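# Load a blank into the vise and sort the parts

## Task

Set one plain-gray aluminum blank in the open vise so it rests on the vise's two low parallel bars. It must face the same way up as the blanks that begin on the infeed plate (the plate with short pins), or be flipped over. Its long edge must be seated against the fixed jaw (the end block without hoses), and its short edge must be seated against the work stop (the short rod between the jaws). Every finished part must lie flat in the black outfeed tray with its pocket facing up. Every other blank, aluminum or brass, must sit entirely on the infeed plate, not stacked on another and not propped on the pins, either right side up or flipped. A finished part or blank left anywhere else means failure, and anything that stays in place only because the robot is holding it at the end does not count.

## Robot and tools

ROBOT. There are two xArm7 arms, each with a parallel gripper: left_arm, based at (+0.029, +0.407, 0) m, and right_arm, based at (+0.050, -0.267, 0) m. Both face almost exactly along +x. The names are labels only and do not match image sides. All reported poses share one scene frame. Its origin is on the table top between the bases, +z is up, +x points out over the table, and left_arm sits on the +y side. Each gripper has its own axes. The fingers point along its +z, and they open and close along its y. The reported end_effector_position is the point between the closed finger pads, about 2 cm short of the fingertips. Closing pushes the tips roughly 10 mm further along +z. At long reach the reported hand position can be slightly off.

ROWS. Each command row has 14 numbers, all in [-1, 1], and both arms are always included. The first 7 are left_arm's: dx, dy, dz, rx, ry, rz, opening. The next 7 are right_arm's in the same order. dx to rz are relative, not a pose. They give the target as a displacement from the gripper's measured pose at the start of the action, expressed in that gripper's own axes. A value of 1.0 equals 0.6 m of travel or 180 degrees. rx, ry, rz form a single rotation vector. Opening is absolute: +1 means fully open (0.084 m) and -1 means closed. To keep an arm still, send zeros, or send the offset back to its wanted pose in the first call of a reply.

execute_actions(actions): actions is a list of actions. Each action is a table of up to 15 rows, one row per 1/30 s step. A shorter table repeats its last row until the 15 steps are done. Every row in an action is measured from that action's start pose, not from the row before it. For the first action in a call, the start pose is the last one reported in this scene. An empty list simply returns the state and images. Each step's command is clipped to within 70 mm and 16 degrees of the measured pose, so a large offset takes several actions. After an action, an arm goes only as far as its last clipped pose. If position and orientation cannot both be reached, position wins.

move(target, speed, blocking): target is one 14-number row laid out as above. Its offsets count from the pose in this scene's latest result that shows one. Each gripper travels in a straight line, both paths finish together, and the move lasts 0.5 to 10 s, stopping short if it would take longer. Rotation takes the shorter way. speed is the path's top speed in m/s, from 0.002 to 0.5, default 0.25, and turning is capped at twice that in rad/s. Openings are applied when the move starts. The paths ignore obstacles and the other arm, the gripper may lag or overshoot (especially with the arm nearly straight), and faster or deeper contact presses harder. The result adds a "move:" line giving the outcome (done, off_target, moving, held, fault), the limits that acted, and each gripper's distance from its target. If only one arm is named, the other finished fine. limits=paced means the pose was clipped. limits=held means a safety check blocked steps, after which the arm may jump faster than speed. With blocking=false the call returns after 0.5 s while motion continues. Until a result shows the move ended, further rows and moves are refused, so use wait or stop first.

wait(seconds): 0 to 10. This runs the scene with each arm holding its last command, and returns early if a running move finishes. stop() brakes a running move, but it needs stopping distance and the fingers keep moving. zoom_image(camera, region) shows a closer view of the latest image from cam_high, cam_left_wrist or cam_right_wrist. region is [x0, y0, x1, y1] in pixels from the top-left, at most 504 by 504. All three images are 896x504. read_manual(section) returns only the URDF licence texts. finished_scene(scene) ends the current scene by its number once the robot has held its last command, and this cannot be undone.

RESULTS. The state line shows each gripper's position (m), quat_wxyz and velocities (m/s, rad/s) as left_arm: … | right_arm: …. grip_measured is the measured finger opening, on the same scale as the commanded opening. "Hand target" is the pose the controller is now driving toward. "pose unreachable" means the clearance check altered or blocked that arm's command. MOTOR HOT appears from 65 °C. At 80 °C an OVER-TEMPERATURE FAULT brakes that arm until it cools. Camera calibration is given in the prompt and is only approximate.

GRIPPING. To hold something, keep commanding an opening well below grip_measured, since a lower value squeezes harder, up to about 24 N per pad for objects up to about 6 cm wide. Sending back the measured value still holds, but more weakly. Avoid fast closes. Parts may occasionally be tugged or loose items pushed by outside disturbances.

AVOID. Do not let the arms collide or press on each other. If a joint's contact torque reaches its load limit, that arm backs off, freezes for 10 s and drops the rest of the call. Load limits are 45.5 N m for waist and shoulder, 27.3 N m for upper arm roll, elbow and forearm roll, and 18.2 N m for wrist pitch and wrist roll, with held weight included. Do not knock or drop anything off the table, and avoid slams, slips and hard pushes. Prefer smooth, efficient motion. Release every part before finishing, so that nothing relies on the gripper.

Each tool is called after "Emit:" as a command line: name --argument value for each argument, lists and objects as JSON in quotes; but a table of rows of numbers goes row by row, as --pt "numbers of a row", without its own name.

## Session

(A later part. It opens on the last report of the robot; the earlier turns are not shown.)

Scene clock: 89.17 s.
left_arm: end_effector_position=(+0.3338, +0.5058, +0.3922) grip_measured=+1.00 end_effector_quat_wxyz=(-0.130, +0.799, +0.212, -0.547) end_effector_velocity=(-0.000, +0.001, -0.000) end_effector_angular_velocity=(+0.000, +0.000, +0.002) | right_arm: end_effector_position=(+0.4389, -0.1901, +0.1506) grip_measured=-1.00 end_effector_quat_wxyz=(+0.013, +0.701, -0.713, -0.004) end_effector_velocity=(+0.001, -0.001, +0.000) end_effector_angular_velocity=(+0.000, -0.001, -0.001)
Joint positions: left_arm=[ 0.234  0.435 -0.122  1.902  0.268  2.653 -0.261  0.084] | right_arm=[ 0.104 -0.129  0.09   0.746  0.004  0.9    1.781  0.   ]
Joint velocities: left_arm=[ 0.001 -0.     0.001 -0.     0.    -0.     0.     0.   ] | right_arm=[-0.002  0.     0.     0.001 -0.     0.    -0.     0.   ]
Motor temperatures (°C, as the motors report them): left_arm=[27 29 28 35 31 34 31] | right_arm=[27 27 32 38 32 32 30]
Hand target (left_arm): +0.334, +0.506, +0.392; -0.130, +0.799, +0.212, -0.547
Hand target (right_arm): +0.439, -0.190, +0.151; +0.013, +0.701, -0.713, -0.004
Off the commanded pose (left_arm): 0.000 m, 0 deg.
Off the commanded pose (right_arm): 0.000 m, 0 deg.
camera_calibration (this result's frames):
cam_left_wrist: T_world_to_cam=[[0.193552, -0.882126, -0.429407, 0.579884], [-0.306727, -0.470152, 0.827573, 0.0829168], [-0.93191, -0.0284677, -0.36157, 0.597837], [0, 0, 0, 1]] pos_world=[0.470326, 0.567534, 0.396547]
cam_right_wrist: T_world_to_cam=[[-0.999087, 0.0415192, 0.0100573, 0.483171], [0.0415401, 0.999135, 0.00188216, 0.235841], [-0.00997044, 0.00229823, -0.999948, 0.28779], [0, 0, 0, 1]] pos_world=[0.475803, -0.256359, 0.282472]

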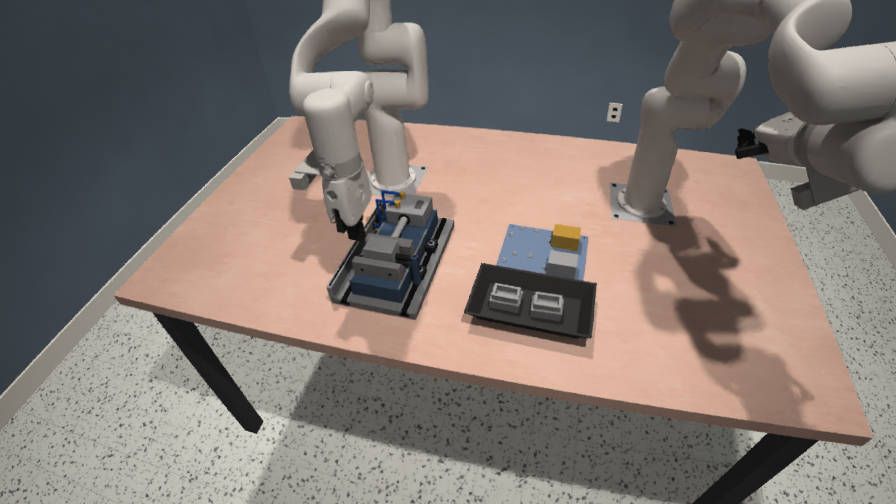

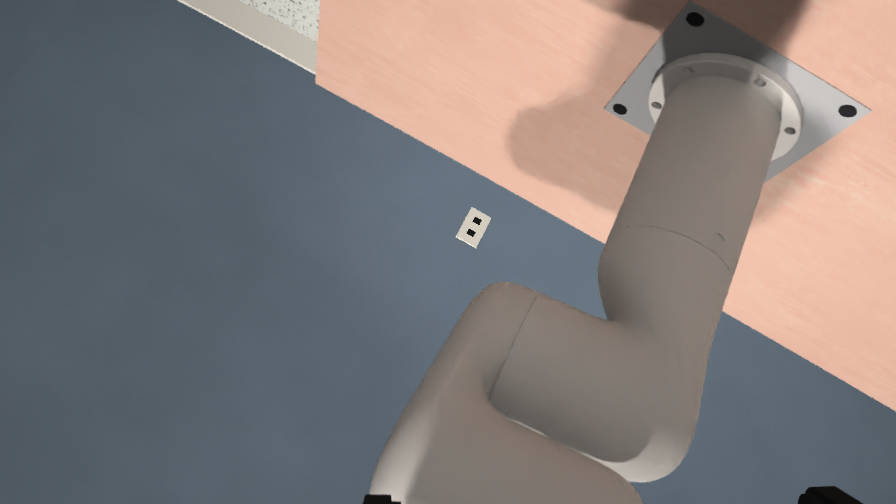

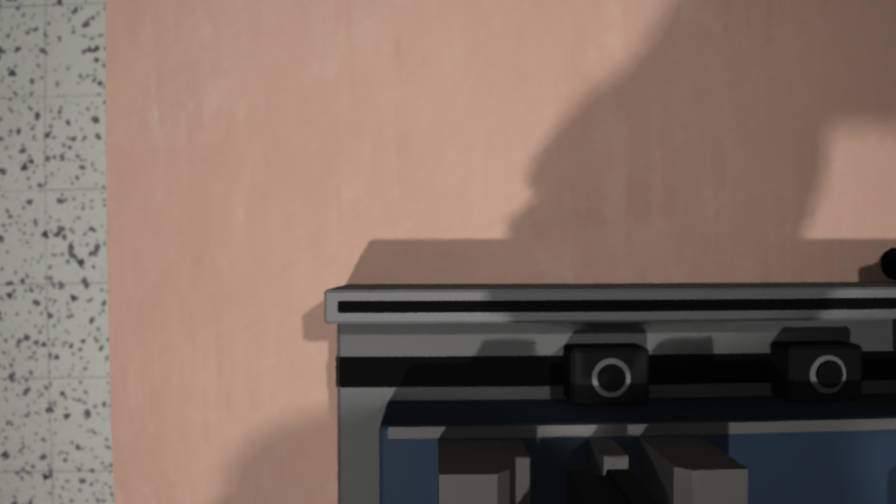

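Emit:
execute_actions --actions '[[[0,0,0,0,0,0,1,0,0,0.049,0,0,0,-1]],[[0,0,0,0,0,0,1,-0.007,0,0,0,0,0,-1]],[[0,0,0,0,0,0,1,-0.005,0,0,0,0,0,-1]],[[0,0,0,0,0,0,1,-0.005,-0.001,0,0,0,0,-1]],[[0,0,0,0,0,0,1,-0.005,-0.001,0,0,0,0,-1]],[[0,0,0,0,0,0,1,-0.005,-0.001,0,0,0,0,-1]]]'

Emit:
execute_actions --actions '[[[0,0,0,0,0,0,1,0.012,0,0,0,0,0,-1]],[[0,0,0,0,0,0,1,0,0,-0.11,0,0,0,-1]],[[0,0,0,0,0,0,1,-0.11,0.03,-0.04,0,0,0,-1]],[[0,0,0,0,0,0,1,-0.11,0.025,-0.02,0,0,0,-1]],[[0,0,0,0,0,0,1,0,0,0,0,0,0,-1]]]'

Emit:
zoom_image --camera "cam_right_wrist" --region '[250,40,650,400]'

Scene clock: 96.07 s.
left_arm: end_effector_position=(+0.3338, +0.5058, +0.3922) grip_measured=+1.00 end_effector_quat_wxyz=(-0.130, +0.799, +0.212, -0.547) end_effector_velocity=(+0.000, -0.000, -0.000) end_effector_angular_velocity=(+0.000, +0.000, -0.001) | right_arm: end_effector_position=(+0.4411, -0.1874, +0.1201) grip_measured=-1.00 end_effector_quat_wxyz=(+0.017, +0.692, -0.721, -0.003) end_effector_velocity=(+0.000, -0.001, +0.000) end_effector_angular_velocity=(-0.000, +0.000, -0.002)
Joint positions: left_arm=[ 0.234  0.435 -0.122  1.902  0.268  2.653 -0.261  0.084] | right_arm=[ 0.112 -0.06   0.091  0.721 -0.01   0.812  1.823  0.   ]
Joint velocities: left_arm=[ 0.    -0.    -0.002 -0.    -0.     0.    -0.001 -0.   ] | right_arm=[ 0.001 -0.001 -0.002  0.001 -0.     0.002  0.001  0.   ]
Motor temperatures (°C, as the motors report them): left_arm=[27 29 28 35 31 34 31] | right_arm=[27 27 32 38 32 32 30]
Hand target (left_arm): +0.334, +0.506, +0.392; -0.130, +0.799, +0.212, -0.547
Hand target (right_arm): +0.441, -0.184, +0.120; +0.016, +0.694, -0.719, -0.003
Off the commanded pose (left_arm): 0.000 m, 0 deg.
Off the commanded pose (right_arm): 0.003 m, 0 deg.
camera_calibration (this result's frames):
cam_left_wrist: T_world_to_cam=[[0.193552, -0.882126, -0.429407, 0.579884], [-0.306726, -0.470152, 0.827573, 0.0829167], [-0.93191, -0.0284678, -0.36157, 0.597837], [0, 0, 0, 1]] pos_world=[0.470326, 0.567534, 0.396547]
cam_right_wrist: T_world_to_cam=[[-0.997801, 0.0648888, 0.0135393, 0.488979], [0.0648341, 0.997886, -0.00444548, 0.223292], [-0.0137992, -0.00355789, -0.999898, 0.257892], [0, 0, 0, 1]] pos_world=[0.476985, -0.253631, 0.252238]

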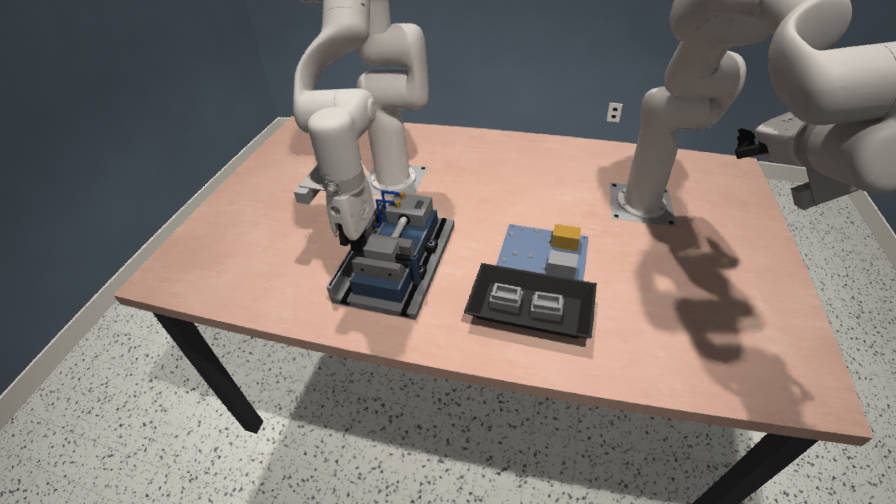

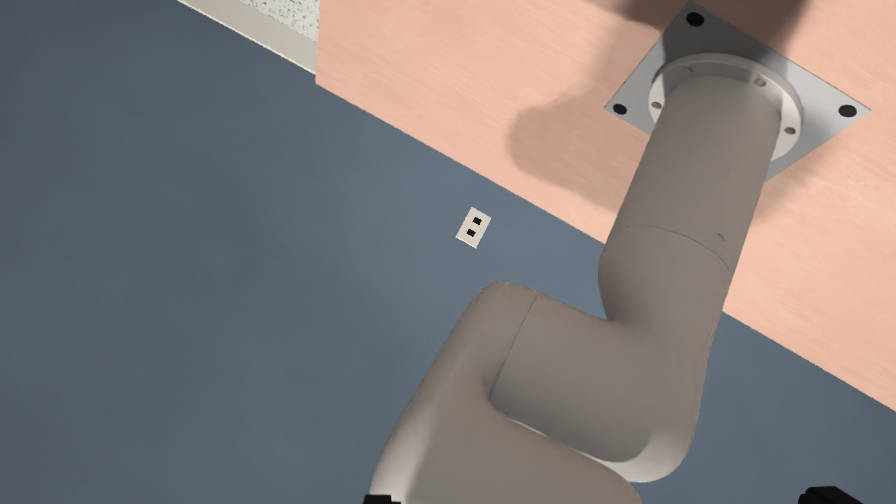

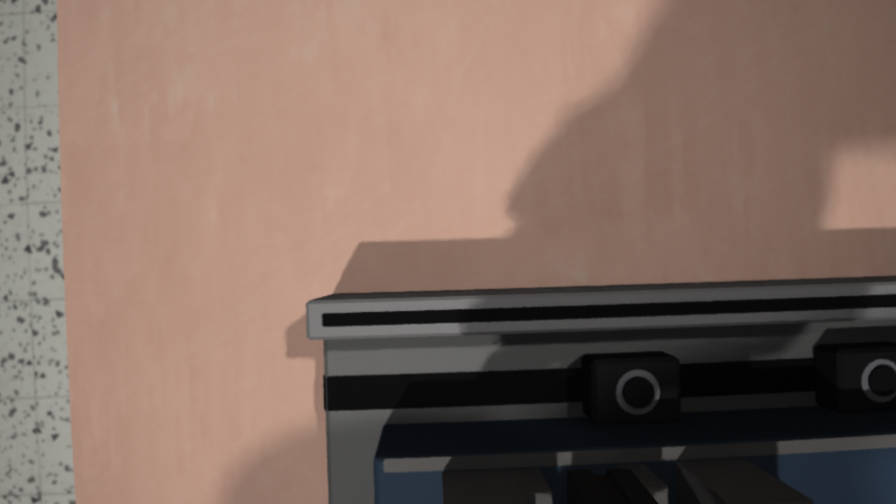

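Scene clock: 98.57 s.
left_arm: end_effector_position=(+0.3338, +0.5058, +0.3922) grip_measured=+1.00 end_effector_quat_wxyz=(-0.130, +0.799, +0.212, -0.547) end_effector_velocity=(+0.000, -0.000, -0.000) end_effector_angular_velocity=(+0.001, -0.000, +0.000) | right_arm: end_effector_position=(+0.4159, -0.0588, +0.2194) grip_measured=-1.00 end_effector_quat_wxyz=(+0.016, +0.693, -0.721, -0.004) end_effector_velocity=(-0.000, +0.000, -0.000) end_effector_angular_velocity=(-0.001, +0.001, +0.002)
Joint positions: left_arm=[ 0.234  0.435 -0.122  1.902  0.268  2.653 -0.261  0.084] | right_arm=[ 0.24  -0.135  0.263  0.956  0.038  1.12   2.095  0.   ]
Joint velocities: left_arm=[-0.    -0.     0.     0.     0.    -0.    -0.001  0.   ] | right_arm=[ 0.001  0.001  0.     0.    -0.001  0.001 -0.     0.   ]
Motor temperatures (°C, as the motors report them): left_arm=[27 29 28 35 31 34 31] | right_arm=[27 27 32 38 32 32 30]
Hand target (left_arm): +0.334, +0.506, +0.392; -0.130, +0.799, +0.212, -0.547
Hand target (right_arm): +0.416, -0.059, +0.219; +0.016, +0.693, -0.721, -0.004
Off the commanded pose (left_arm): 0.000 m, 0 deg.
Off the commanded pose (right_arm): 0.000 m, 0 deg.
camera_calibration (this result's frames):
cam_left_wrist: T_world_to_cam=[[0.193552, -0.882126, -0.429407, 0.579884], [-0.306726, -0.470152, 0.827573, 0.0829169], [-0.93191, -0.0284676, -0.36157, 0.597837], [0, 0, 0, 1]] pos_world=[0.470326, 0.567534, 0.396547]
cam_right_wrist: T_world_to_cam=[[-0.997879, 0.0635561, 0.014085, 0.45397], [0.0635323, 0.997978, -0.00212732, 0.0971392], [-0.0141917, -0.00122796, -0.999899, 0.357637], [0, 0, 0, 1]] pos_world=[0.451911, -0.125356, 0.351413]

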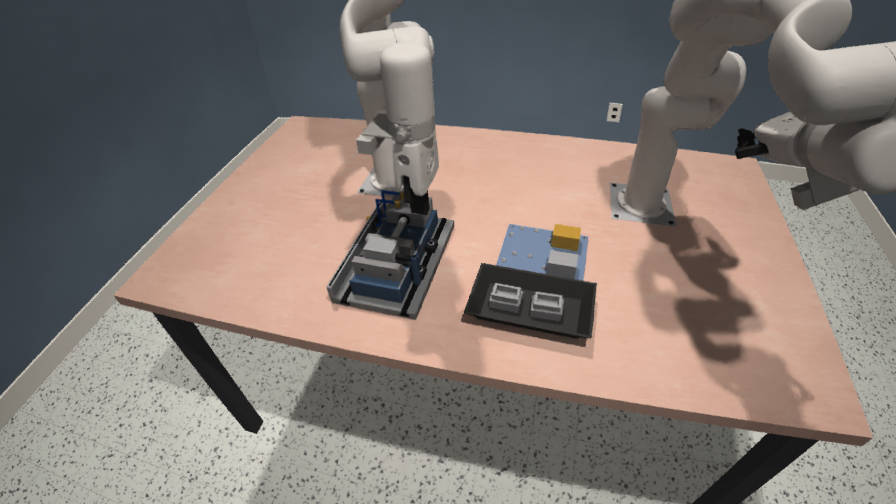

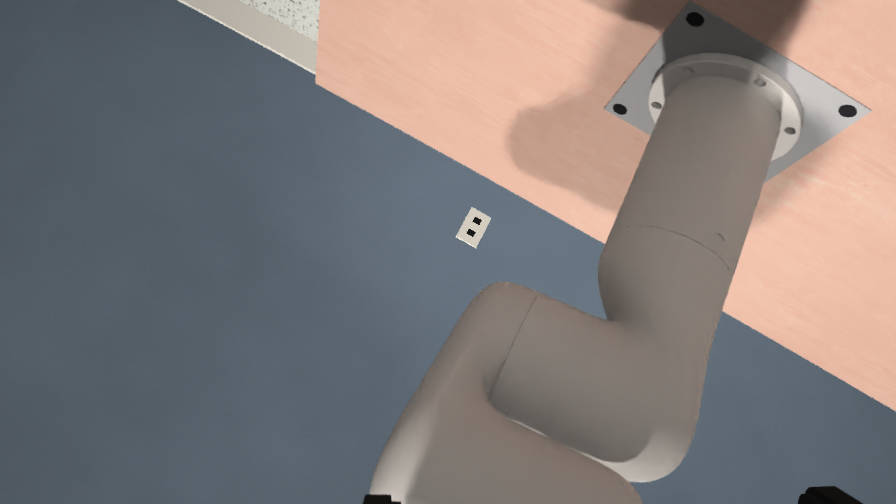

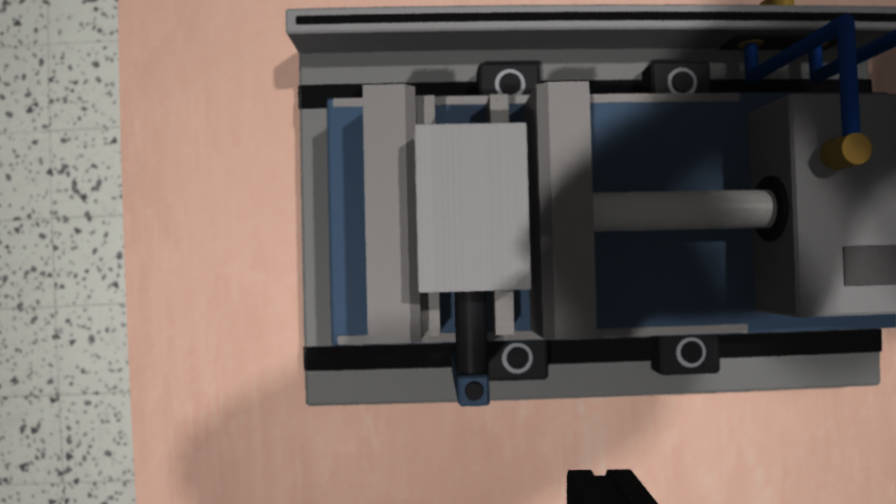

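Region (250, 40, 650, 400) of cam_right_wrist's 896x504 image, scaled by 1.260, with more detail than that image has; it fills the top 454 rows of this view, and the rest is white.

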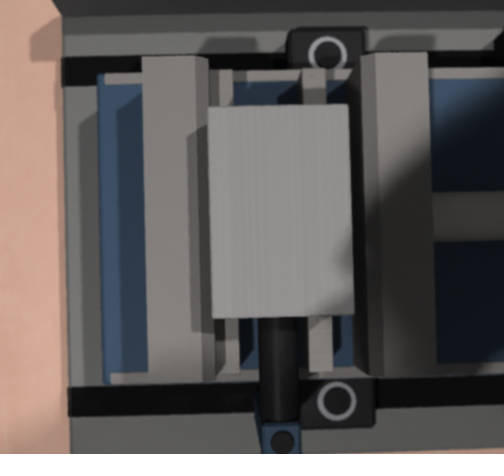

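Emit:
finished_scene --scene 2

The scene is finished: the task was done.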